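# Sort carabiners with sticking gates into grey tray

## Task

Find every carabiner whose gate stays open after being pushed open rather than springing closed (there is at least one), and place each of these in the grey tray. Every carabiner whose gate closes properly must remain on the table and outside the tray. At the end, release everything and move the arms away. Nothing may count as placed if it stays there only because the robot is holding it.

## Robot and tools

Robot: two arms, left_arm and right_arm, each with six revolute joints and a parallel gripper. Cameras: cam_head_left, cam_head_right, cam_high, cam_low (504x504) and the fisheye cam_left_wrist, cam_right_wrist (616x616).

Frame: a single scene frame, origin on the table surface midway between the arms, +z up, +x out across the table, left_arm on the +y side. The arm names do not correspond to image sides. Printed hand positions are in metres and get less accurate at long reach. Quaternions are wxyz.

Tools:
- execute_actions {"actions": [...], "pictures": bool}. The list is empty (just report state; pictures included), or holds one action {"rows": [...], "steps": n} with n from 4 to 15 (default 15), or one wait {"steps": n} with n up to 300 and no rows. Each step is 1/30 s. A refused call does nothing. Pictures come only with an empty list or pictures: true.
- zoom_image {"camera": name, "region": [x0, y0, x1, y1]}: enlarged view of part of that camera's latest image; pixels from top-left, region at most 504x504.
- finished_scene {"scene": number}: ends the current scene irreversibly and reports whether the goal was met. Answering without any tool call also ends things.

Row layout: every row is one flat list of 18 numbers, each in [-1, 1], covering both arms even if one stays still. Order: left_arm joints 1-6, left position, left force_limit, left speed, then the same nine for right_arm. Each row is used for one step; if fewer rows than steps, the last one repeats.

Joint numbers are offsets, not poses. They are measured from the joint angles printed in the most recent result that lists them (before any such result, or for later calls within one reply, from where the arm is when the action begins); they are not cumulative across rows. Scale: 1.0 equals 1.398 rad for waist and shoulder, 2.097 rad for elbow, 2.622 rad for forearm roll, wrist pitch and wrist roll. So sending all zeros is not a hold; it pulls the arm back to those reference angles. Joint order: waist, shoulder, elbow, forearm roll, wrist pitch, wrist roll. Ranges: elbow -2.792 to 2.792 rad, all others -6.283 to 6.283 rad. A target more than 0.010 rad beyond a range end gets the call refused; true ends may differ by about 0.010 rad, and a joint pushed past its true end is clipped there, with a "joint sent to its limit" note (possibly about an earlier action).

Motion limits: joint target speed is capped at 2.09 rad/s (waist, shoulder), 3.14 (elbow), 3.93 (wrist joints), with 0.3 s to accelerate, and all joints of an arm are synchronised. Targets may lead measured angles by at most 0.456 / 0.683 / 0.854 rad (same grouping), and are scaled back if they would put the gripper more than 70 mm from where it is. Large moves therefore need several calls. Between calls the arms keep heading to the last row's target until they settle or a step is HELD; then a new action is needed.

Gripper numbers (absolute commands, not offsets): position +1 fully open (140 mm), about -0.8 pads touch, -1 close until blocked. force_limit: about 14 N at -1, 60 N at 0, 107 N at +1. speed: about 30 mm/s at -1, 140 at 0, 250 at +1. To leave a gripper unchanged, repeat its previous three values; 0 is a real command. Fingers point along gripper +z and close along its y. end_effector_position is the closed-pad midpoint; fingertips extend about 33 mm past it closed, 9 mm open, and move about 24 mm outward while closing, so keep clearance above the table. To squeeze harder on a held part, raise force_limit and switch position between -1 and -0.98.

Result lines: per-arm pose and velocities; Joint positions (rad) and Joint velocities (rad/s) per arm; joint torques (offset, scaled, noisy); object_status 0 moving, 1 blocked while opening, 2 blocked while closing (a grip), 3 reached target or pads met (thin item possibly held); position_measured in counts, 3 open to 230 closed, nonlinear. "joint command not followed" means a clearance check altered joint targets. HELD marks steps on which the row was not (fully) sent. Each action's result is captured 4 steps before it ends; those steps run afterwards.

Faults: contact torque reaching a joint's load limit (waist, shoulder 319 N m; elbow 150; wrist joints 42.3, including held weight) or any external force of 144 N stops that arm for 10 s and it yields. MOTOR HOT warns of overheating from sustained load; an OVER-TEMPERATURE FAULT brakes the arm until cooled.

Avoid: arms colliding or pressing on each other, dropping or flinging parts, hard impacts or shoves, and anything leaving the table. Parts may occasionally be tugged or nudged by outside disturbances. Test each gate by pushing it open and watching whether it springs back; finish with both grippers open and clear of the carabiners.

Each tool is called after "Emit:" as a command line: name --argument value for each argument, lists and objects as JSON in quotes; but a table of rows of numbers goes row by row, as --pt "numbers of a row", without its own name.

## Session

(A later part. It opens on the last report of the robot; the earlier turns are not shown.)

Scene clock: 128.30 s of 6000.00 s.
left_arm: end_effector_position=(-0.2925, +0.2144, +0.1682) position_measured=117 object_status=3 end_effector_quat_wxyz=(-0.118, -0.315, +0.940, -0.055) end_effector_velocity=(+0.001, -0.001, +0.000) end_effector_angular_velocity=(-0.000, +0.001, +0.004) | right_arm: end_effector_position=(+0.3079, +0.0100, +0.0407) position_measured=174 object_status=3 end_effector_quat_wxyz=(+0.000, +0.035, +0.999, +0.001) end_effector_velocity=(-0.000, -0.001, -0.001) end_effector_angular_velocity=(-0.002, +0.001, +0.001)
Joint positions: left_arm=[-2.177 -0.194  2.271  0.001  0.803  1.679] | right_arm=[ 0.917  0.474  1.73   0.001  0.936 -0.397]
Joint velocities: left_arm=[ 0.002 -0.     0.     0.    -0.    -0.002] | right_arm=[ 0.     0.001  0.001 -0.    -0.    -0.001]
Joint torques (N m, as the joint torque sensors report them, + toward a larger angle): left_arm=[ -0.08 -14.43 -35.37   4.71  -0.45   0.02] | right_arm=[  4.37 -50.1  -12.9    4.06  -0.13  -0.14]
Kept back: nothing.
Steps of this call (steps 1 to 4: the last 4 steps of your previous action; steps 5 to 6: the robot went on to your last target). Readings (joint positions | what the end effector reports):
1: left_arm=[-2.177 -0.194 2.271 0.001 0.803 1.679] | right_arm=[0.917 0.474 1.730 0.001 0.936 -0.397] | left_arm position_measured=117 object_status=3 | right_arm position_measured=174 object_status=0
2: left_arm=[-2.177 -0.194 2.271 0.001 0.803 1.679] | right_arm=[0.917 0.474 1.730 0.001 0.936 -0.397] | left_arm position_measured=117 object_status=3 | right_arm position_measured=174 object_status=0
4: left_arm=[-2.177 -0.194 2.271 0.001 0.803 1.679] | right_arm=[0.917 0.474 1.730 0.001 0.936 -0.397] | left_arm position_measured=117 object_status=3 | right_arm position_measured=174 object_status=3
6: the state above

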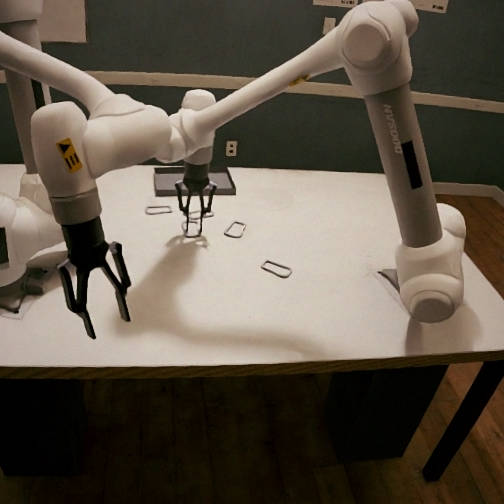

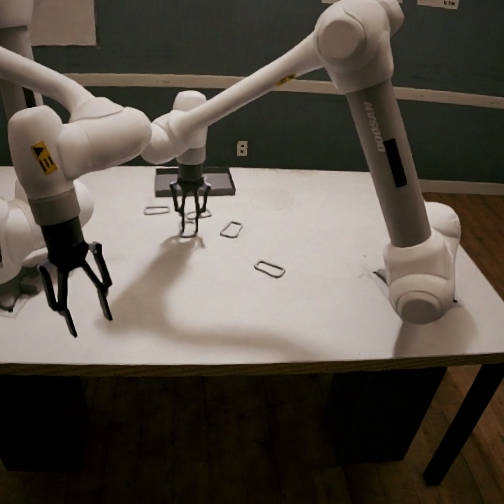

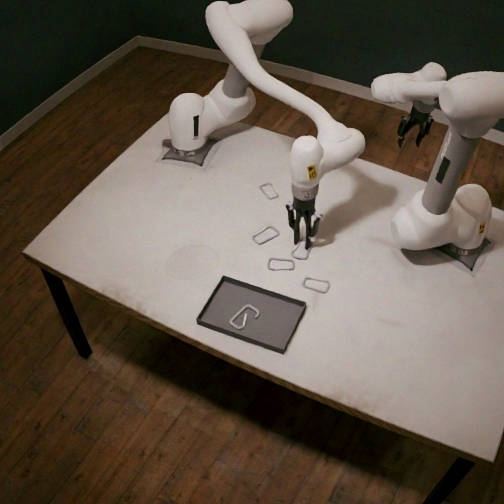

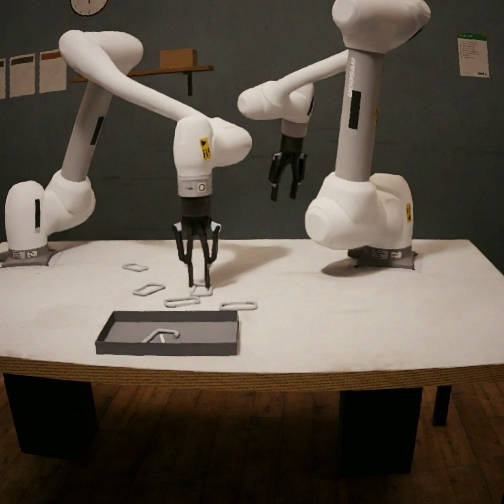

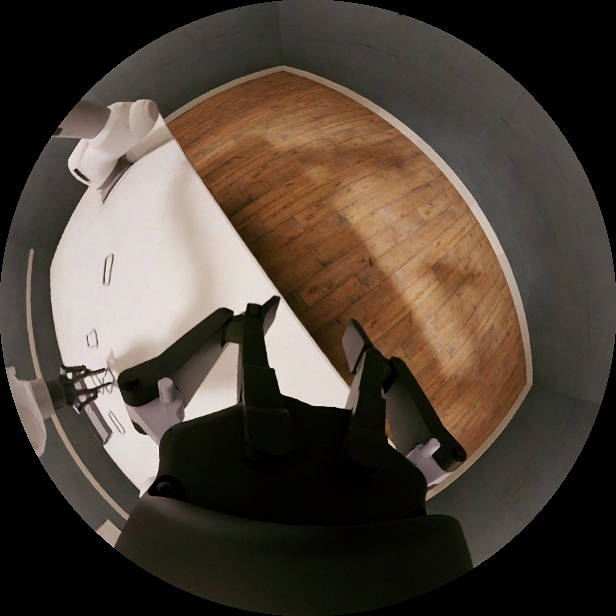

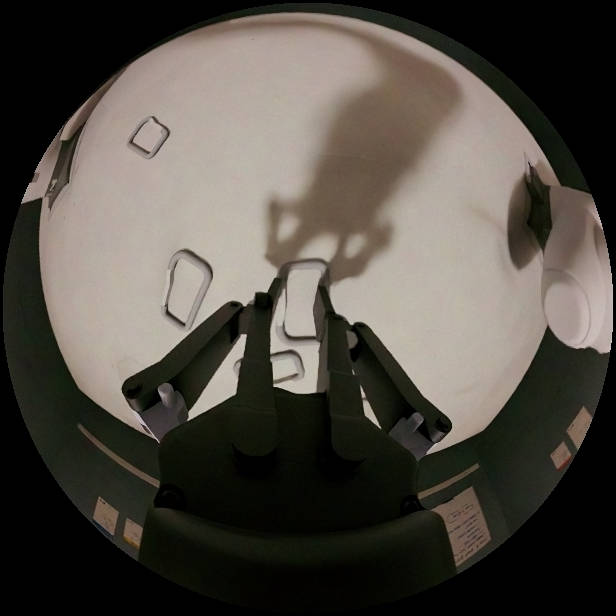

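Emit:
execute_actions --actions '[{"rows":[[0,0,0,0,0,0,0.1,-0.3,0.6,0,-0.003,0,0,0,0,0.1,-0.3,0.6],[0,0,0,0,0,0,0.1,-0.3,0.6,0,-0.003,0,0,0,0,0.1,-0.3,0.6],[0,0,0,0,0,0,0.1,-0.3,0.6,0,-0.003,0,0,0,0,0.1,-0.3,0.6],[0,0,0,0,0,0,0.1,-0.3,0.6,0,-0.003,0,0,0,0,0.1,-0.3,0.6],[0,0,0,0,0,0,0.1,-0.3,0.6,0,-0.003,0,0,0,0,0.1,-0.3,0.6],[0,0,0,0,0,0,0.1,-0.3,0.6,-0.0054,0.008,-0.012,0,0.003,-0.003,0.1,-0.3,0.6],[0,0,0,0,0,0,0.1,-0.3,0.6,-0.0054,0.008,-0.012,0,0.003,-0.003,0.1,-0.3,0.6],[0,0,0,0,0,0,0.1,-0.3,0.6,-0.0054,0.008,-0.012,0,0.003,-0.003,0.1,-0.3,0.6],[0,0,0,0,0,0,0.1,-0.3,0.6,-0.0054,0.011,-0.012,0,0.003,-0.003,0.1,-0.3,0.6]],"steps":15}]'

Emit:
execute_actions --actions '[{"steps":5}]' --pictures true

Scene clock: 129.30 s of 6000.00 s.
left_arm: end_effector_position=(-0.2925, +0.2144, +0.1682) position_measured=117 object_status=3 end_effector_quat_wxyz=(-0.118, -0.315, +0.940, -0.055) end_effector_velocity=(-0.000, +0.000, +0.001) end_effector_angular_velocity=(+0.000, +0.002, +0.003) | right_arm: end_effector_position=(+0.3174, +0.0179, +0.0423) position_measured=117 object_status=0 end_effector_quat_wxyz=(+0.001, +0.034, +0.999, +0.002) end_effector_velocity=(+0.015, +0.008, -0.028) end_effector_angular_velocity=(-0.033, +0.017, -0.000)
Joint positions: left_arm=[-2.177 -0.194  2.271  0.001  0.803  1.679] | right_arm=[ 0.91   0.486  1.708  0.001  0.943 -0.404]
Joint velocities: left_arm=[ 0.001 -0.001 -0.    -0.002  0.    -0.001] | right_arm=[-0.013  0.06  -0.038  0.     0.015 -0.013]
Joint torques (N m, as the joint torque sensors report them, + toward a larger angle): left_arm=[ -0.55 -13.9  -35.34   4.68  -0.51   0.03] | right_arm=[  5.51 -89.04 -31.21   3.7   -0.4   -0.44]
Steps of this call (steps 1 to 15: the robot went on to your last target; steps 16 to 19: nothing new was sent; steps 20 to 30: the first 11 steps of this action). Readings (joint positions | what the end effector reports):
20: left_arm=[-2.177 -0.194 2.271 0.001 0.803 1.679] | right_arm=[0.917 0.474 1.730 0.001 0.936 -0.397] | left_arm position_measured=117 object_status=3 | right_arm position_measured=174 object_status=0
21: left_arm=[-2.177 -0.194 2.271 0.001 0.803 1.679] | right_arm=[0.917 0.473 1.731 0.001 0.936 -0.397] | left_arm position_measured=117 object_status=3 | right_arm position_measured=170 object_status=0
23: left_arm=[-2.177 -0.194 2.271 0.001 0.803 1.679] | right_arm=[0.917 0.471 1.731 0.001 0.936 -0.397] | left_arm position_measured=117 object_status=3 | right_arm position_measured=148 object_status=0
27: left_arm=[-2.177 -0.194 2.271 0.001 0.803 1.679] | right_arm=[0.913 0.477 1.718 0.001 0.940 -0.401] | left_arm position_measured=117 object_status=3 | right_arm position_measured=117 object_status=0
30: the state above

Scene clock: 129.47 s of 6000.00 s.
left_arm: end_effector_position=(-0.2925, +0.2144, +0.1682) position_measured=117 object_status=3 end_effector_quat_wxyz=(-0.118, -0.315, +0.940, -0.055) end_effector_velocity=(+0.000, -0.000, +0.001) end_effector_angular_velocity=(-0.001, +0.002, +0.001) | right_arm: end_effector_position=(+0.3184, +0.0186, +0.0409) position_measured=117 object_status=3 end_effector_quat_wxyz=(+0.000, +0.034, +0.999, +0.002) end_effector_velocity=(+0.001, +0.001, -0.002) end_effector_angular_velocity=(-0.002, +0.002, -0.001)
Joint positions: left_arm=[-2.177 -0.194  2.271  0.001  0.803  1.679] | right_arm=[ 0.909  0.489  1.705  0.001  0.944 -0.405]
Joint velocities: left_arm=[ 0.001 -0.002 -0.    -0.001 -0.     0.001] | right_arm=[-0.001  0.005 -0.004  0.001  0.001 -0.001]
Joint torques (N m, as the joint torque sensors report them, + toward a larger angle): left_arm=[  0.07 -14.4  -35.38   4.71  -0.42   0.08] | right_arm=[  2.73 -85.65 -32.26   3.65  -0.23   0.03]
Kept back: nothing.
Steps of this call (steps 1 to 4: the last 4 steps of your previous action; step 5: the robot went on to your last target). Readings (joint positions | what the end effector reports):
1: left_arm=[-2.177 -0.194 2.271 0.001 0.803 1.679] | right_arm=[0.909 0.487 1.707 0.001 0.944 -0.404] | left_arm position_measured=117 object_status=3 | right_arm position_measured=117 object_status=0
2: left_arm=[-2.177 -0.194 2.271 0.001 0.803 1.679] | right_arm=[0.909 0.488 1.706 0.001 0.944 -0.405] | left_arm position_measured=117 object_status=3 | right_arm position_measured=117 object_status=0
4: left_arm=[-2.177 -0.194 2.271 0.001 0.803 1.679] | right_arm=[0.909 0.489 1.705 0.001 0.944 -0.405] | left_arm position_measured=117 object_status=3 | right_arm position_measured=117 object_status=3
5: the state above

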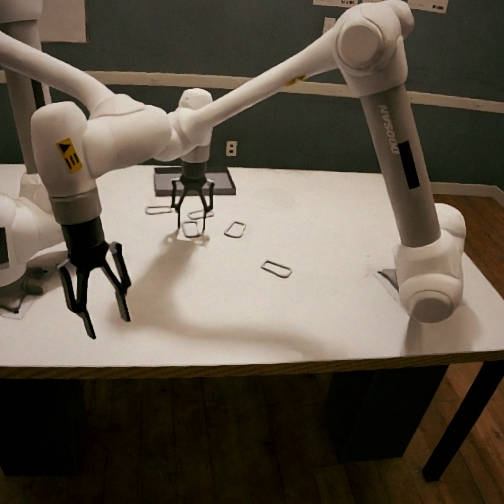

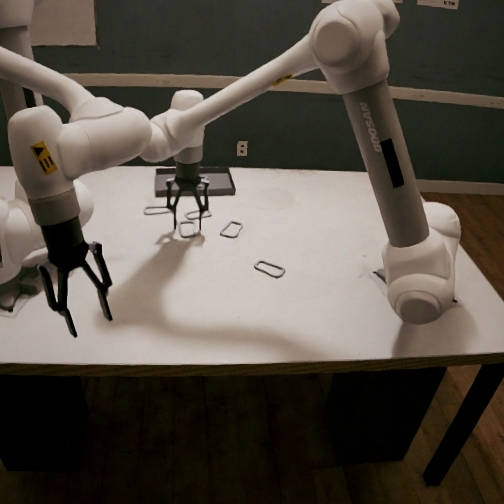

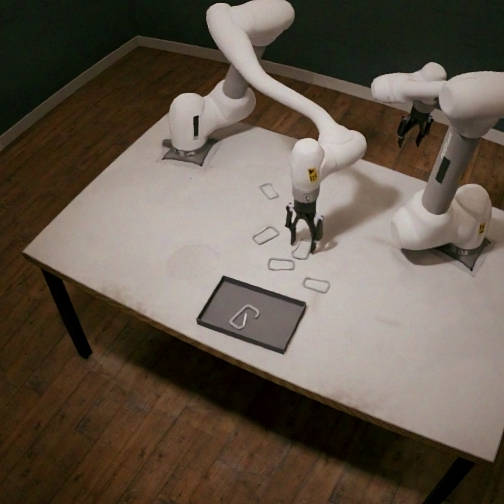

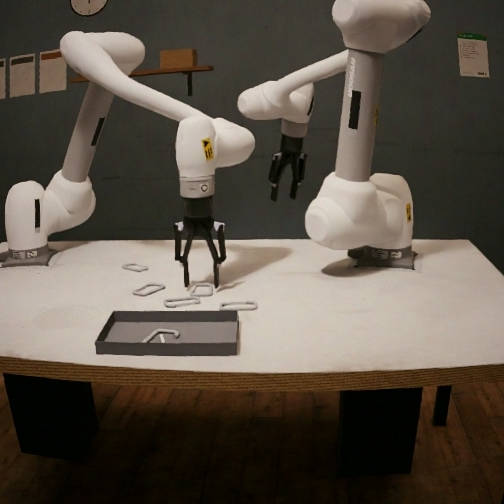

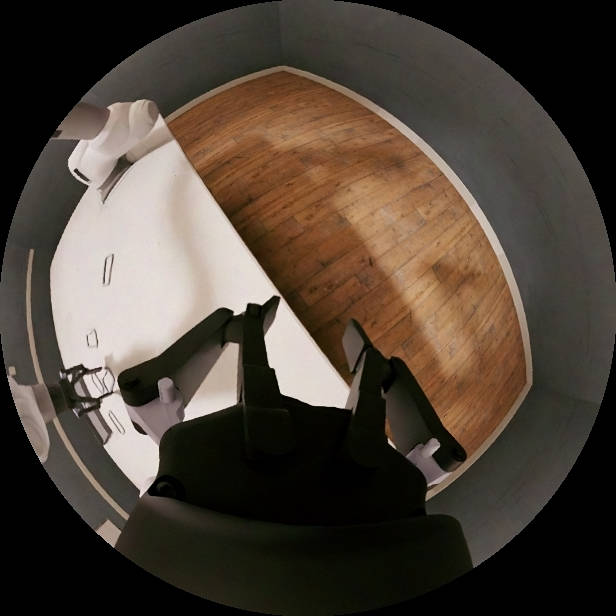

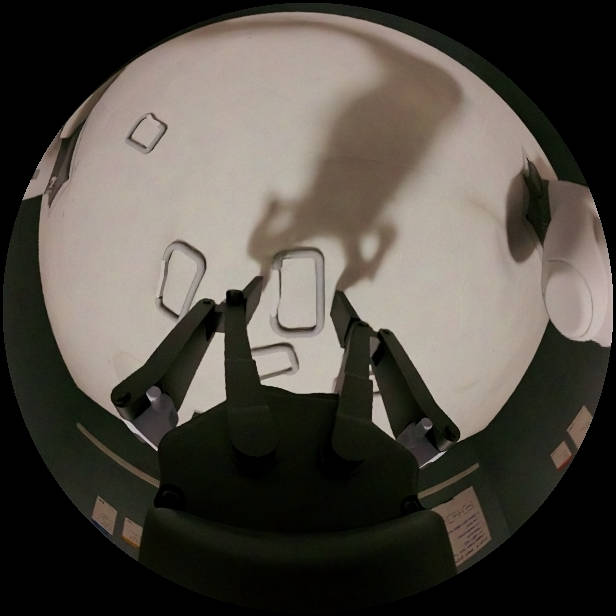

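Emit:
execute_actions --actions '[{"rows":[[0,0,0,0,0,0,0.1,-0.3,0.6,0,0.001,0,0,0,0,-0.36,-0.3,0.2]],"steps":15}]'

Emit:
execute_actions --actions '[{"steps":6}]' --pictures true

Scene clock: 129.93 s of 6000.00 s.
left_arm: end_effector_position=(-0.2925, +0.2144, +0.1682) position_measured=117 object_status=3 end_effector_quat_wxyz=(-0.118, -0.315, +0.940, -0.055) end_effector_velocity=(-0.000, -0.000, -0.000) end_effector_angular_velocity=(-0.001, -0.001, -0.002) | right_arm: end_effector_position=(+0.3185, +0.0186, +0.0403) position_measured=174 object_status=0 end_effector_quat_wxyz=(+0.000, +0.034, +0.999, +0.001) end_effector_velocity=(-0.000, +0.000, -0.001) end_effector_angular_velocity=(+0.002, -0.001, +0.001)
Joint positions: left_arm=[-2.177 -0.194  2.271  0.001  0.803  1.679] | right_arm=[ 0.909  0.49   1.705  0.001  0.944 -0.405]
Joint velocities: left_arm=[-0.001  0.    -0.     0.001 -0.     0.002] | right_arm=[ 0.    -0.     0.002 -0.    -0.005 -0.001]
Joint torques (N m, as the joint torque sensors report them, + toward a larger angle): left_arm=[ -0.71 -14.29 -35.53   4.72  -0.55   0.11] | right_arm=[  3.98 -12.33  -1.8    4.24  -7.57  -0.3 ]
Steps of this call (steps 1 to 3: the robot went on to your last target; steps 4 to 14: the first 11 steps of this action). Readings (joint positions | what the end effector reports):
4: left_arm=[-2.177 -0.194 2.271 0.001 0.803 1.679] | right_arm=[0.909 0.489 1.705 0.001 0.944 -0.405] | left_arm position_measured=117 object_status=3 | right_arm position_measured=117 object_status=0
5: left_arm=[-2.177 -0.194 2.271 0.001 0.803 1.679] | right_arm=[0.909 0.490 1.705 0.001 0.944 -0.405] | left_arm position_measured=117 object_status=3 | right_arm position_measured=120 object_status=0
7: left_arm=[-2.177 -0.194 2.271 0.001 0.803 1.679] | right_arm=[0.909 0.490 1.705 0.001 0.944 -0.405] | left_arm position_measured=117 object_status=3 | right_arm position_measured=137 object_status=0
11: left_arm=[-2.177 -0.194 2.271 0.001 0.803 1.679] | right_arm=[0.909 0.490 1.705 0.001 0.945 -0.405] | left_arm position_measured=117 object_status=3 | right_arm position_measured=171 object_status=0
14: the state above

Scene clock: 130.13 s of 6000.00 s.
left_arm: end_effector_position=(-0.2925, +0.2144, +0.1682) position_measured=117 object_status=3 end_effector_quat_wxyz=(-0.118, -0.315, +0.940, -0.055) end_effector_velocity=(-0.001, +0.001, +0.001) end_effector_angular_velocity=(-0.000, +0.002, -0.001) | right_arm: end_effector_position=(+0.3184, +0.0185, +0.0401) position_measured=174 object_status=3 end_effector_quat_wxyz=(+0.000, +0.034, +0.999, +0.001) end_effector_velocity=(-0.000, -0.000, -0.000) end_effector_angular_velocity=(+0.000, +0.001, -0.001)
Joint positions: left_arm=[-2.177 -0.194  2.271  0.001  0.803  1.679] | right_arm=[ 0.909  0.49   1.705  0.001  0.944 -0.405]
Joint velocities: left_arm=[-0.002 -0.001 -0.    -0.001 -0.    -0.   ] | right_arm=[-0.     0.     0.001  0.001 -0.001  0.   ]
Joint torques (N m, as the joint torque sensors report them, + toward a larger angle): left_arm=[ -0.2  -14.55 -35.68   4.68  -0.56  -0.01] | right_arm=[ 5.67 -3.02  4.02  4.38 -7.75 -0.35]
Kept back: nothing.
Steps of this call (steps 1 to 4: the last 4 steps of your previous action; steps 5 to 6: the robot went on to your last target). Readings (joint positions | what the end effector reports):
1: left_arm=[-2.177 -0.194 2.271 0.001 0.803 1.679] | right_arm=[0.909 0.490 1.705 0.001 0.944 -0.405] | left_arm position_measured=117 object_status=3 | right_arm position_measured=174 object_status=0
2: left_arm=[-2.177 -0.194 2.271 0.001 0.803 1.679] | right_arm=[0.909 0.490 1.705 0.001 0.944 -0.405] | left_arm position_measured=117 object_status=3 | right_arm position_measured=174 object_status=0
4: left_arm=[-2.177 -0.194 2.271 0.001 0.803 1.679] | right_arm=[0.909 0.490 1.705 0.001 0.944 -0.405] | left_arm position_measured=117 object_status=3 | right_arm position_measured=174 object_status=3
6: the state above

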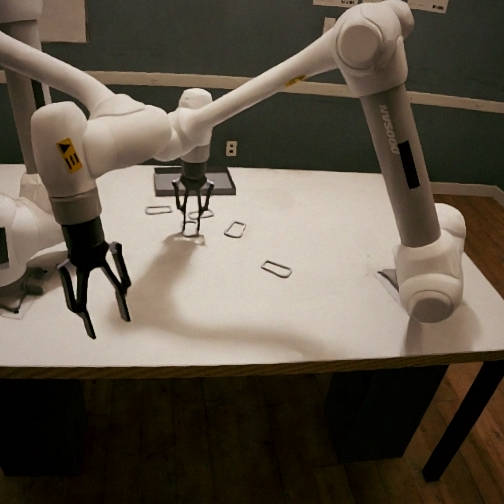

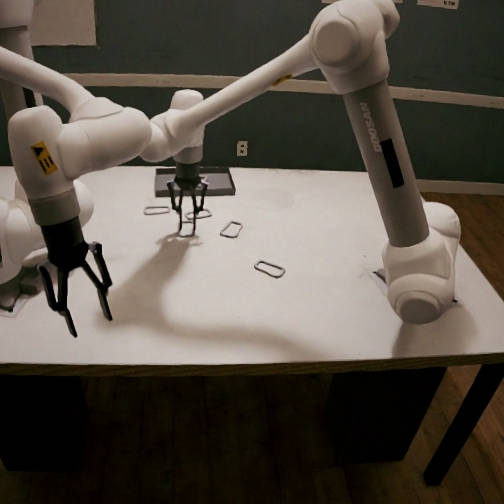

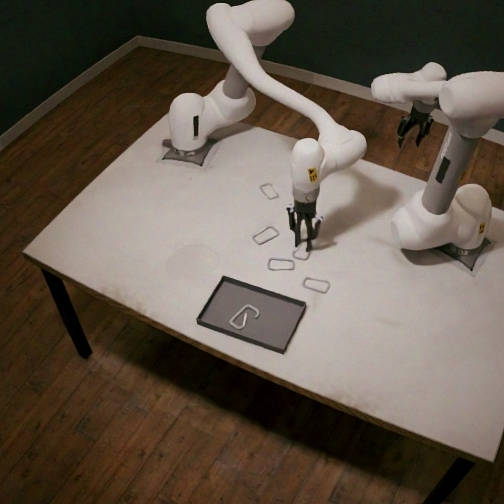

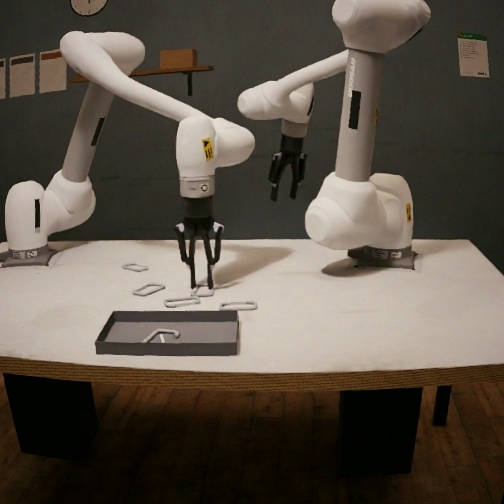

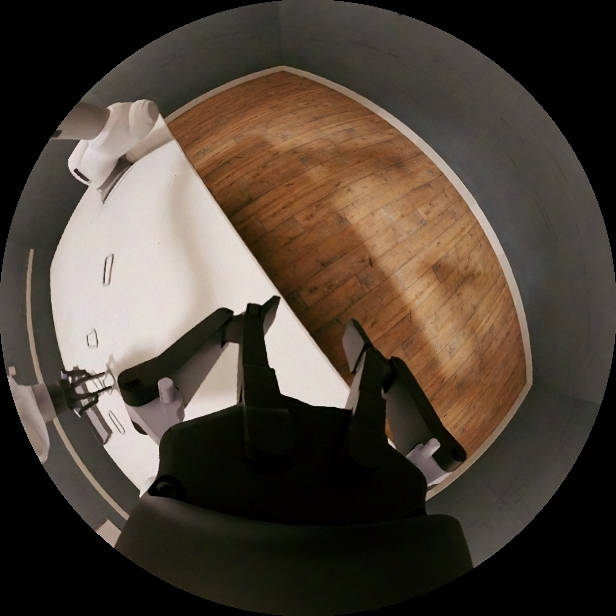

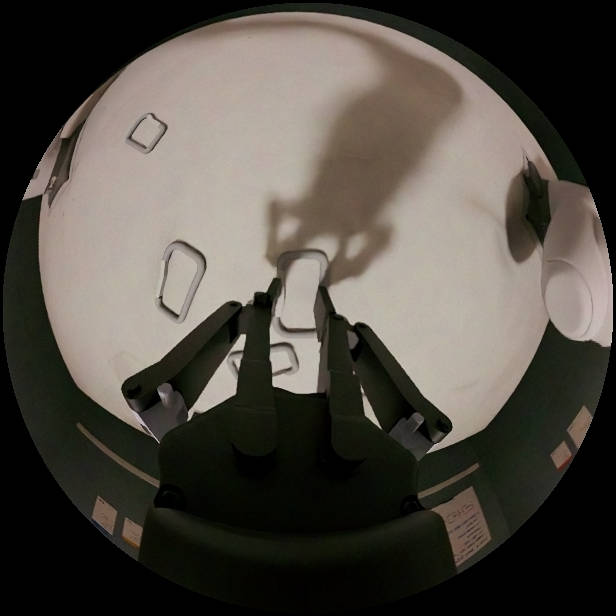

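Emit:
execute_actions --actions '[{"rows":[[0,0,0,0,0,0,0.1,-0.3,0.6,0,-0.002,0,0,0,0,0.1,-0.3,0.5]],"steps":15}]' --pictures true

Scene clock: 130.63 s of 6000.00 s.
left_arm: end_effector_position=(-0.2925, +0.2144, +0.1682) position_measured=117 object_status=3 end_effector_quat_wxyz=(-0.118, -0.315, +0.940, -0.055) end_effector_velocity=(-0.000, +0.000, -0.001) end_effector_angular_velocity=(+0.002, -0.001, -0.000) | right_arm: end_effector_position=(+0.3185, +0.0187, +0.0420) position_measured=117 object_status=0 end_effector_quat_wxyz=(+0.001, +0.034, +0.999, +0.002) end_effector_velocity=(+0.000, +0.001, +0.002) end_effector_angular_velocity=(+0.003, -0.001, +0.000)
Joint positions: left_arm=[-2.177 -0.194  2.271  0.001  0.803  1.679] | right_arm=[ 0.909  0.488  1.705  0.001  0.944 -0.405]
Joint velocities: left_arm=[-0.     0.002  0.    -0.001  0.     0.   ] | right_arm=[ 0.    -0.002 -0.001  0.001  0.    -0.   ]
Joint torques (N m, as the joint torque sensors report them, + toward a larger angle): left_arm=[ -0.89 -14.25 -35.16   4.75  -0.5   -0.02] | right_arm=[  3.85 -80.52 -32.55   3.88  -0.33  -0.26]
Steps of this call (steps 1 to 4: the robot went on to your last target; steps 5 to 15: the first 11 steps of this action). Readings (joint positions | what the end effector reports):
5: left_arm=[-2.177 -0.194 2.271 0.001 0.803 1.679] | right_arm=[0.909 0.490 1.705 0.001 0.944 -0.405] | left_arm position_measured=117 object_status=3 | right_arm position_measured=174 object_status=0
6: left_arm=[-2.177 -0.194 2.271 0.001 0.803 1.679] | right_arm=[0.909 0.490 1.705 0.001 0.943 -0.405] | left_arm position_measured=117 object_status=3 | right_arm position_measured=170 object_status=0
8: left_arm=[-2.177 -0.194 2.271 0.001 0.803 1.679] | right_arm=[0.909 0.490 1.706 0.001 0.943 -0.405] | left_arm position_measured=117 object_status=3 | right_arm position_measured=149 object_status=0
12: left_arm=[-2.177 -0.194 2.271 0.001 0.803 1.679] | right_arm=[0.909 0.488 1.705 0.001 0.944 -0.405] | left_arm position_measured=117 object_status=3 | right_arm position_measured=117 object_status=0
15: the state above

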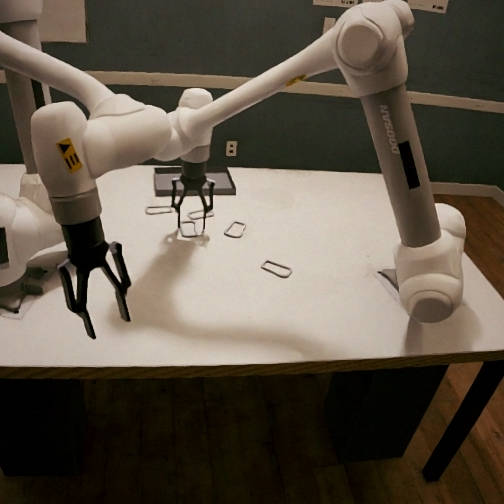

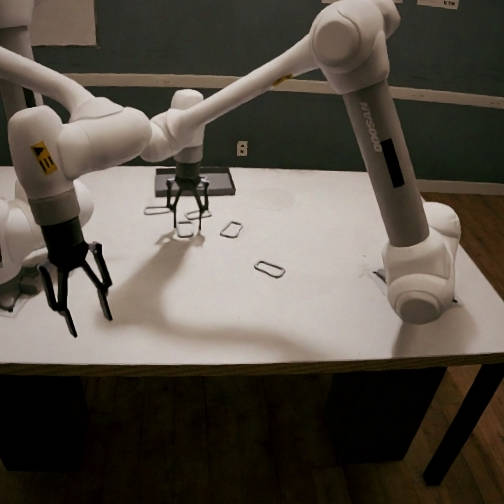

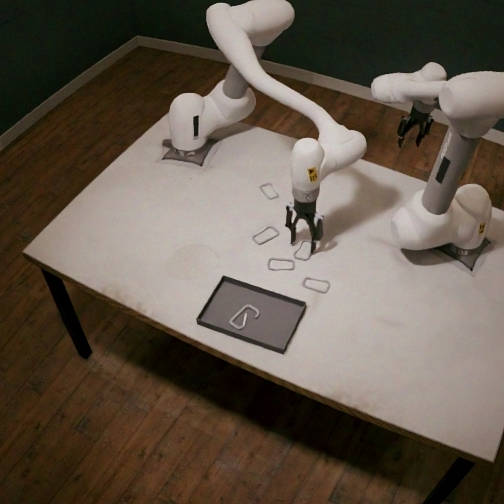

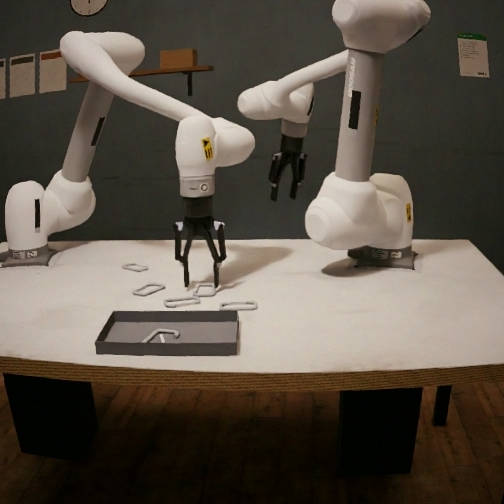

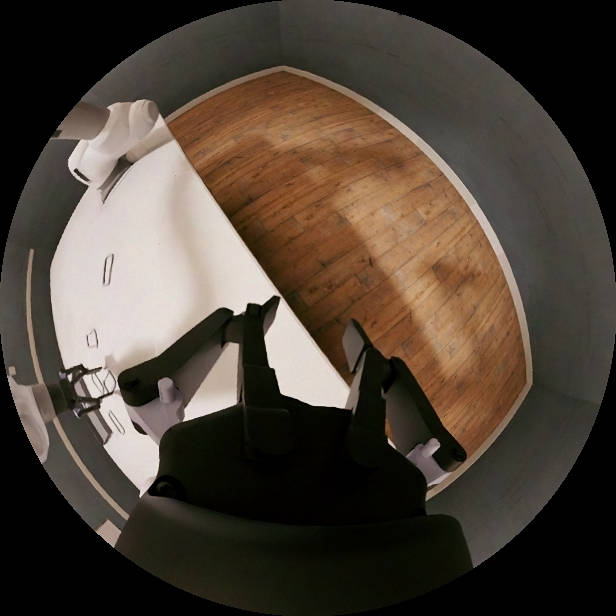

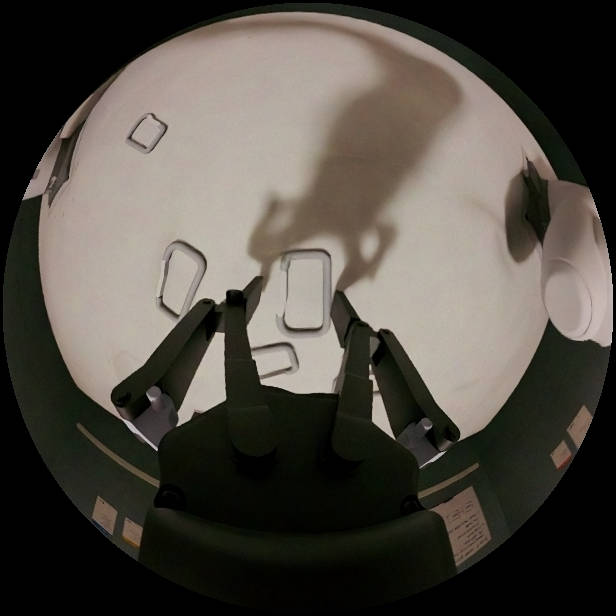

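Emit:
execute_actions --actions '[{"rows":[[0,0,0,0,0,0,0.1,-0.3,0.6,0.003,0.006,-0.009,0,0.003,0,0.1,-0.3,0.5],[0,0,0,0,0,0,0.1,-0.3,0.6,0.003,0.006,-0.009,0,0.003,0,0.1,-0.3,0.5],[0,0,0,0,0,0,0.1,-0.3,0.6,0.003,0.006,-0.009,0,0.003,0,0.1,-0.3,0.5],[0,0,0,0,0,0,0.1,-0.3,0.6,0.003,0.006,-0.009,0,0.003,0,0.1,-0.3,0.5],[0,0,0,0,0,0,0.1,-0.3,0.6,0.003,0.012,-0.009,0,0,0,0.1,-0.3,0.5],[0,0,0,0,0,0,0.1,-0.3,0.6,0.003,0.012,-0.009,0,0,0,0.1,-0.3,0.5],[0,0,0,0,0,0,0.1,-0.3,0.6,0.003,0.012,-0.009,0,0,0,0.1,-0.3,0.5],[0,0,0,0,0,0,0.1,-0.3,0.6,0.003,0.012,-0.009,0,0,0,-0.2,-0.3,0.0]],"steps":15}]'

Emit:
execute_actions --actions '[{"steps":8}]' --pictures true

Scene clock: 131.37 s of 6000.00 s.
left_arm: end_effector_position=(-0.2925, +0.2144, +0.1682) position_measured=117 object_status=3 end_effector_quat_wxyz=(-0.118, -0.315, +0.940, -0.055) end_effector_velocity=(+0.000, +0.000, -0.001) end_effector_angular_velocity=(+0.001, -0.001, +0.001) | right_arm: end_effector_position=(+0.3205, +0.0292, +0.0384) position_measured=134 object_status=0 end_effector_quat_wxyz=(+0.001, +0.032, +0.999, +0.003) end_effector_velocity=(+0.001, +0.003, -0.007) end_effector_angular_velocity=(+0.001, -0.000, +0.000)
Joint positions: left_arm=[-2.177 -0.194  2.271  0.001  0.803  1.679] | right_arm=[ 0.913  0.504  1.687  0.001  0.945 -0.405]
Joint velocities: left_arm=[ 0.     0.001  0.    -0.     0.    -0.001] | right_arm=[ 0.001  0.01  -0.003  0.    -0.008  0.001]
Joint torques (N m, as the joint torque sensors report them, + toward a larger angle): left_arm=[ -0.82 -14.08 -35.3    4.57  -0.45   0.07] | right_arm=[  2.71 -84.85 -32.63   3.72   0.05  -0.21]
Steps of this call (steps 1 to 4: the last 4 steps of your previous action; steps 5 to 11: the robot went on to your last target; steps 12 to 22: the first 11 steps of this action). Readings (joint positions | what the end effector reports):
12: left_arm=[-2.177 -0.194 2.271 0.001 0.803 1.679] | right_arm=[0.909 0.487 1.705 0.001 0.944 -0.405] | left_arm position_measured=117 object_status=3 | right_arm position_measured=117 object_status=3
13: left_arm=[-2.177 -0.194 2.271 0.001 0.803 1.679] | right_arm=[0.910 0.489 1.701 0.001 0.946 -0.405] | left_arm position_measured=117 object_status=3 | right_arm position_measured=117 object_status=3
15: left_arm=[-2.177 -0.194 2.271 0.001 0.803 1.679] | right_arm=[0.912 0.493 1.692 0.001 0.950 -0.405] | left_arm position_measured=117 object_status=3 | right_arm position_measured=117 object_status=3
19: left_arm=[-2.177 -0.194 2.271 0.001 0.803 1.679] | right_arm=[0.913 0.502 1.687 0.001 0.946 -0.405] | left_arm position_measured=117 object_status=3 | right_arm position_measured=117 object_status=0
22: the state above

Scene clock: 131.63 s of 6000.00 s.
left_arm: end_effector_position=(-0.2925, +0.2144, +0.1682) position_measured=117 object_status=3 end_effector_quat_wxyz=(-0.118, -0.315, +0.940, -0.055) end_effector_velocity=(-0.000, +0.000, -0.000) end_effector_angular_velocity=(-0.001, -0.001, -0.004) | right_arm: end_effector_position=(+0.3206, +0.0296, +0.0382) position_measured=154 object_status=0 end_effector_quat_wxyz=(+0.001, +0.032, +0.999, +0.003) end_effector_velocity=(-0.000, -0.001, -0.002) end_effector_angular_velocity=(-0.002, +0.001, +0.000)
Joint positions: left_arm=[-2.177 -0.194  2.271  0.001  0.803  1.679] | right_arm=[ 0.913  0.504  1.686  0.001  0.944 -0.405]
Joint velocities: left_arm=[-0.001  0.     0.     0.    -0.     0.004] | right_arm=[-0.     0.002  0.001  0.    -0.001 -0.001]
Joint torques (N m, as the joint torque sensors report them, + toward a larger angle): left_arm=[ -0.3  -14.3  -35.25   4.71  -0.53   0.04] | right_arm=[  2.73 -52.55 -12.8    3.33   0.7   -0.26]
Kept back: nothing.
Steps of this call (steps 1 to 4: the last 4 steps of your previous action; steps 5 to 8: the robot went on to your last target). Readings (joint positions | what the end effector reports):
1: left_arm=[-2.177 -0.194 2.271 0.001 0.803 1.679] | right_arm=[0.913 0.504 1.686 0.001 0.944 -0.405] | left_arm position_measured=117 object_status=3 | right_arm position_measured=142 object_status=0
2: left_arm=[-2.177 -0.194 2.271 0.001 0.803 1.679] | right_arm=[0.913 0.504 1.686 0.001 0.944 -0.405] | left_arm position_measured=117 object_status=3 | right_arm position_measured=149 object_status=0
4: left_arm=[-2.177 -0.194 2.271 0.001 0.803 1.679] | right_arm=[0.913 0.504 1.686 0.001 0.944 -0.405] | left_arm position_measured=117 object_status=3 | right_arm position_measured=154 object_status=0
8: the state above

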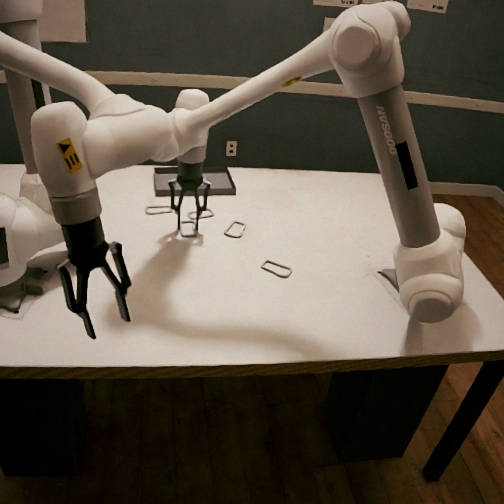

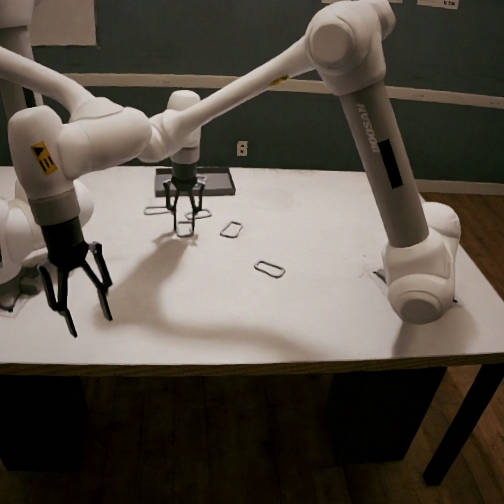

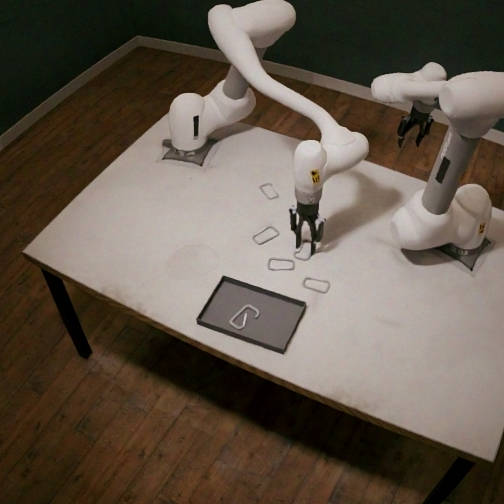

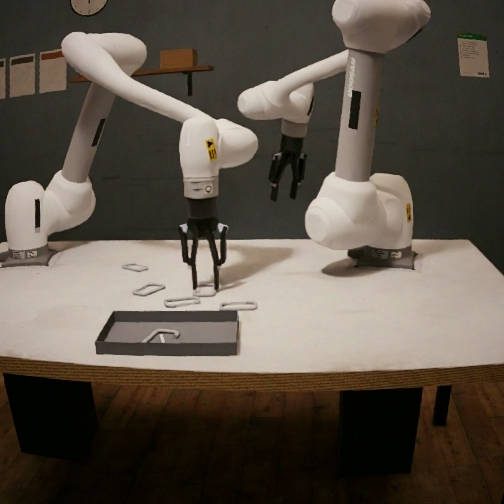

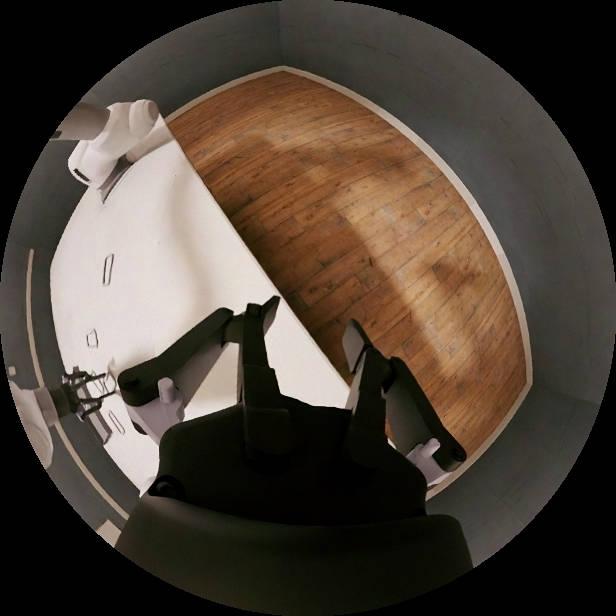

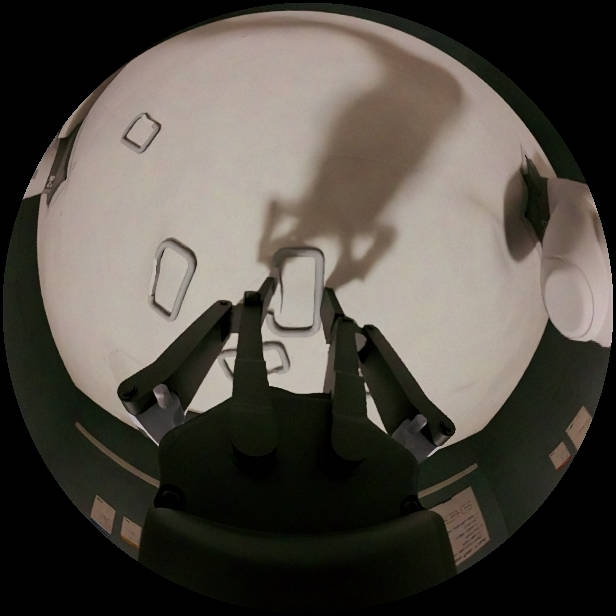

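Emit:
execute_actions --actions '[{"rows":[[0,0,0,0,0,0,0.1,-0.3,0.6,0,-0.004,0,0,0.002,0,-0.2,-0.3,0.0],[0,0,0,0,0,0,0.1,-0.3,0.6,0,-0.004,0,0,0.002,0,-0.2,-0.3,0.0],[0,0,0,0,0,0,0.1,-0.3,0.6,0,-0.004,0,0,0.002,0,-0.2,-0.3,0.0],[0,0,0,0,0,0,0.1,-0.3,0.6,0,-0.004,0,0,0.002,0,-0.37,-0.3,0.0]],"steps":15}]'

Emit:
execute_actions --actions '[{"steps":6}]' --pictures true

Emit:
zoom_image --camera "cam_right_wrist" --region '[250, 235, 360, 345]'

Scene clock: 132.30 s of 6000.00 s.
left_arm: end_effector_position=(-0.2925, +0.2144, +0.1682) position_measured=117 object_status=3 end_effector_quat_wxyz=(-0.118, -0.315, +0.940, -0.055) end_effector_velocity=(-0.000, +0.000, -0.000) end_effector_angular_velocity=(+0.001, +0.000, -0.001) | right_arm: end_effector_position=(+0.3200, +0.0285, +0.0422) position_measured=176 object_status=0 end_effector_quat_wxyz=(+0.001, +0.032, +0.999, +0.003) end_effector_velocity=(+0.001, +0.001, +0.002) end_effector_angular_velocity=(+0.002, -0.001, +0.000)
Joint positions: left_arm=[-2.177 -0.194  2.271  0.001  0.803  1.679] | right_arm=[ 0.913  0.499  1.686  0.001  0.949 -0.405]
Joint velocities: left_arm=[-0.001  0.    -0.    -0.001 -0.     0.   ] | right_arm=[-0.    -0.002 -0.001  0.     0.001 -0.001]
Joint torques (N m, as the joint torque sensors report them, + toward a larger angle): left_arm=[ -0.56 -15.04 -35.47   4.59  -0.58   0.05] | right_arm=[  3.39 -81.34 -32.33   3.58   0.09  -0.46]
Steps of this call (steps 1 to 9: the robot went on to your last target; steps 10 to 20: the first 11 steps of this action). Readings (joint positions | what the end effector reports):
10: left_arm=[-2.177 -0.194 2.271 0.001 0.803 1.679] | right_arm=[0.913 0.504 1.686 0.001 0.944 -0.405] | left_arm position_measured=117 object_status=3 | right_arm position_measured=154 object_status=3
11: left_arm=[-2.177 -0.194 2.271 0.001 0.803 1.679] | right_arm=[0.913 0.504 1.686 0.001 0.945 -0.405] | left_arm position_measured=117 object_status=3 | right_arm position_measured=154 object_status=3
13: left_arm=[-2.177 -0.194 2.271 0.001 0.803 1.679] | right_arm=[0.913 0.501 1.687 0.001 0.948 -0.405] | left_arm position_measured=117 object_status=3 | right_arm position_measured=154 object_status=0
17: left_arm=[-2.177 -0.194 2.271 0.001 0.803 1.679] | right_arm=[0.913 0.499 1.687 0.001 0.949 -0.405] | left_arm position_measured=117 object_status=3 | right_arm position_measured=176 object_status=0
20: the state above

Scene clock: 132.50 s of 6000.00 s.
left_arm: end_effector_position=(-0.2925, +0.2144, +0.1682) position_measured=117 object_status=3 end_effector_quat_wxyz=(-0.118, -0.315, +0.940, -0.055) end_effector_velocity=(-0.001, +0.001, +0.000) end_effector_angular_velocity=(-0.000, +0.001, -0.002) | right_arm: end_effector_position=(+0.3200, +0.0286, +0.0424) position_measured=176 object_status=3 end_effector_quat_wxyz=(+0.001, +0.032, +0.999, +0.004) end_effector_velocity=(-0.001, +0.000, -0.000) end_effector_angular_velocity=(+0.000, +0.000, +0.001)
Joint positions: left_arm=[-2.177 -0.194  2.271  0.001  0.803  1.679] | right_arm=[ 0.913  0.499  1.686  0.001  0.949 -0.405]
Joint velocities: left_arm=[-0.002 -0.    -0.    -0.001 -0.     0.001] | right_arm=[ 0.    -0.     0.     0.001 -0.    -0.001]
Joint torques (N m, as the joint torque sensors report them, + toward a larger angle): left_arm=[ -0.42 -14.6  -35.46   4.66  -0.47   0.03] | right_arm=[  2.73 -84.05 -32.01   3.76  -0.06  -0.12]
Kept back: nothing.
Steps of this call (steps 1 to 4: the last 4 steps of your previous action; steps 5 to 6: the robot went on to your last target). Readings (joint positions | what the end effector reports):
1: left_arm=[-2.177 -0.194 2.271 0.001 0.803 1.679] | right_arm=[0.913 0.499 1.686 0.001 0.949 -0.405] | left_arm position_measured=117 object_status=3 | right_arm position_measured=176 object_status=0
2: left_arm=[-2.177 -0.194 2.271 0.001 0.803 1.679] | right_arm=[0.913 0.499 1.686 0.001 0.949 -0.405] | left_arm position_measured=117 object_status=3 | right_arm position_measured=176 object_status=3
4: left_arm=[-2.177 -0.194 2.271 0.001 0.803 1.679] | right_arm=[0.913 0.499 1.686 0.001 0.949 -0.405] | left_arm position_measured=117 object_status=3 | right_arm position_measured=176 object_status=3
6: the state above

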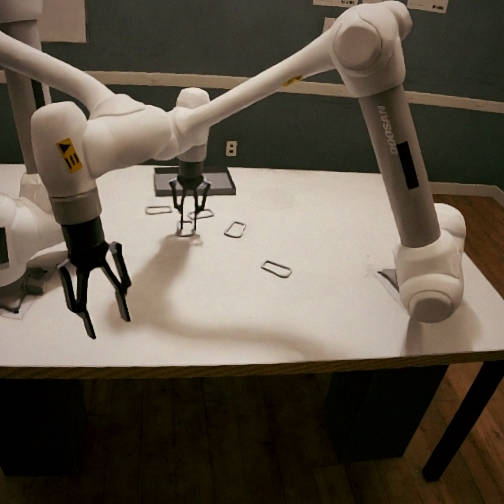

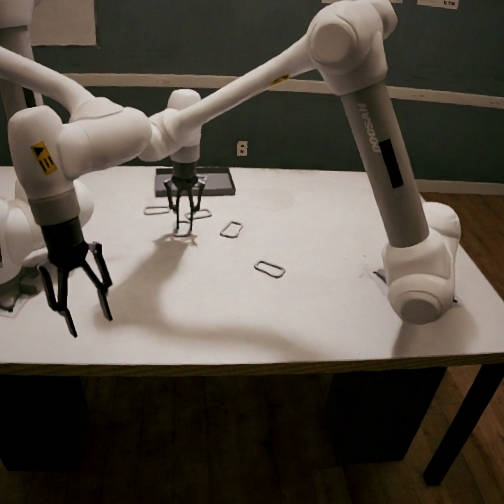

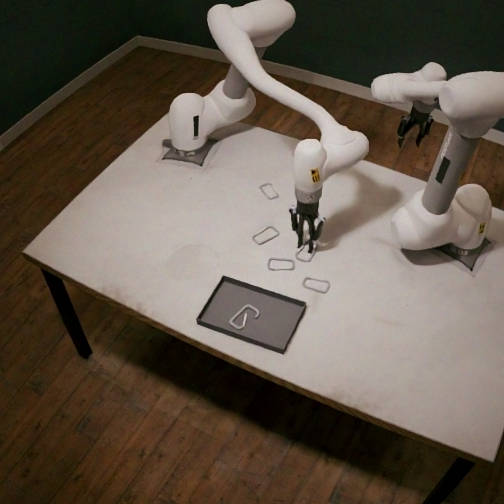

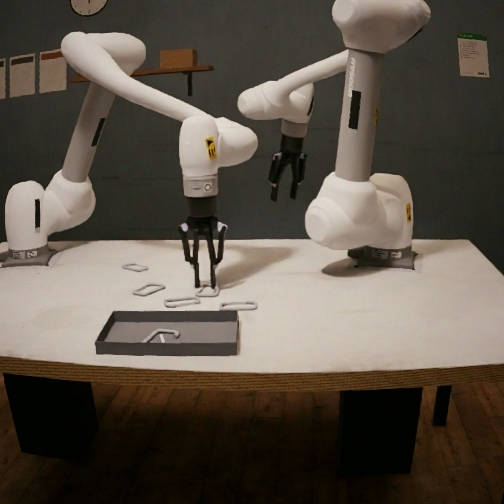

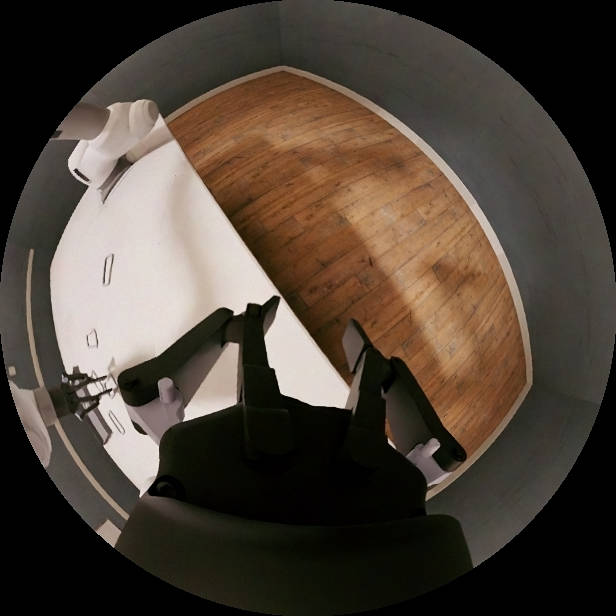

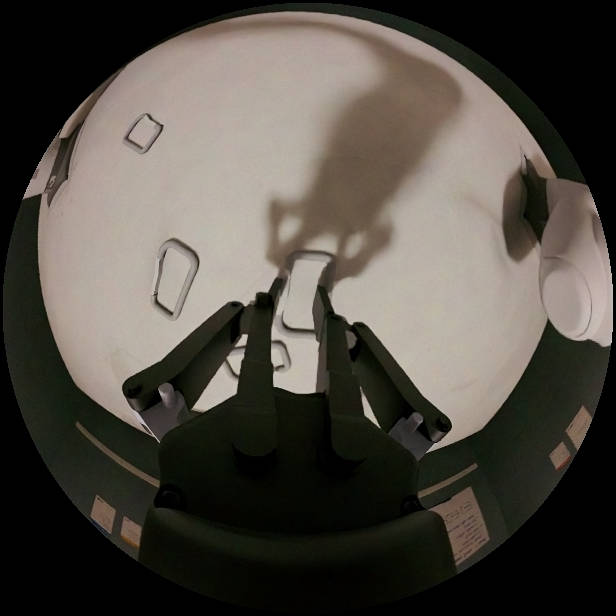

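Region (250, 235, 360, 345) of cam_right_wrist's 616x616 image, scaled by 4.582, with more detail than that image has.

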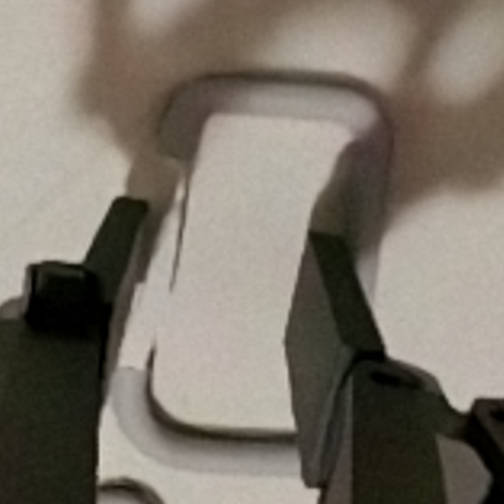

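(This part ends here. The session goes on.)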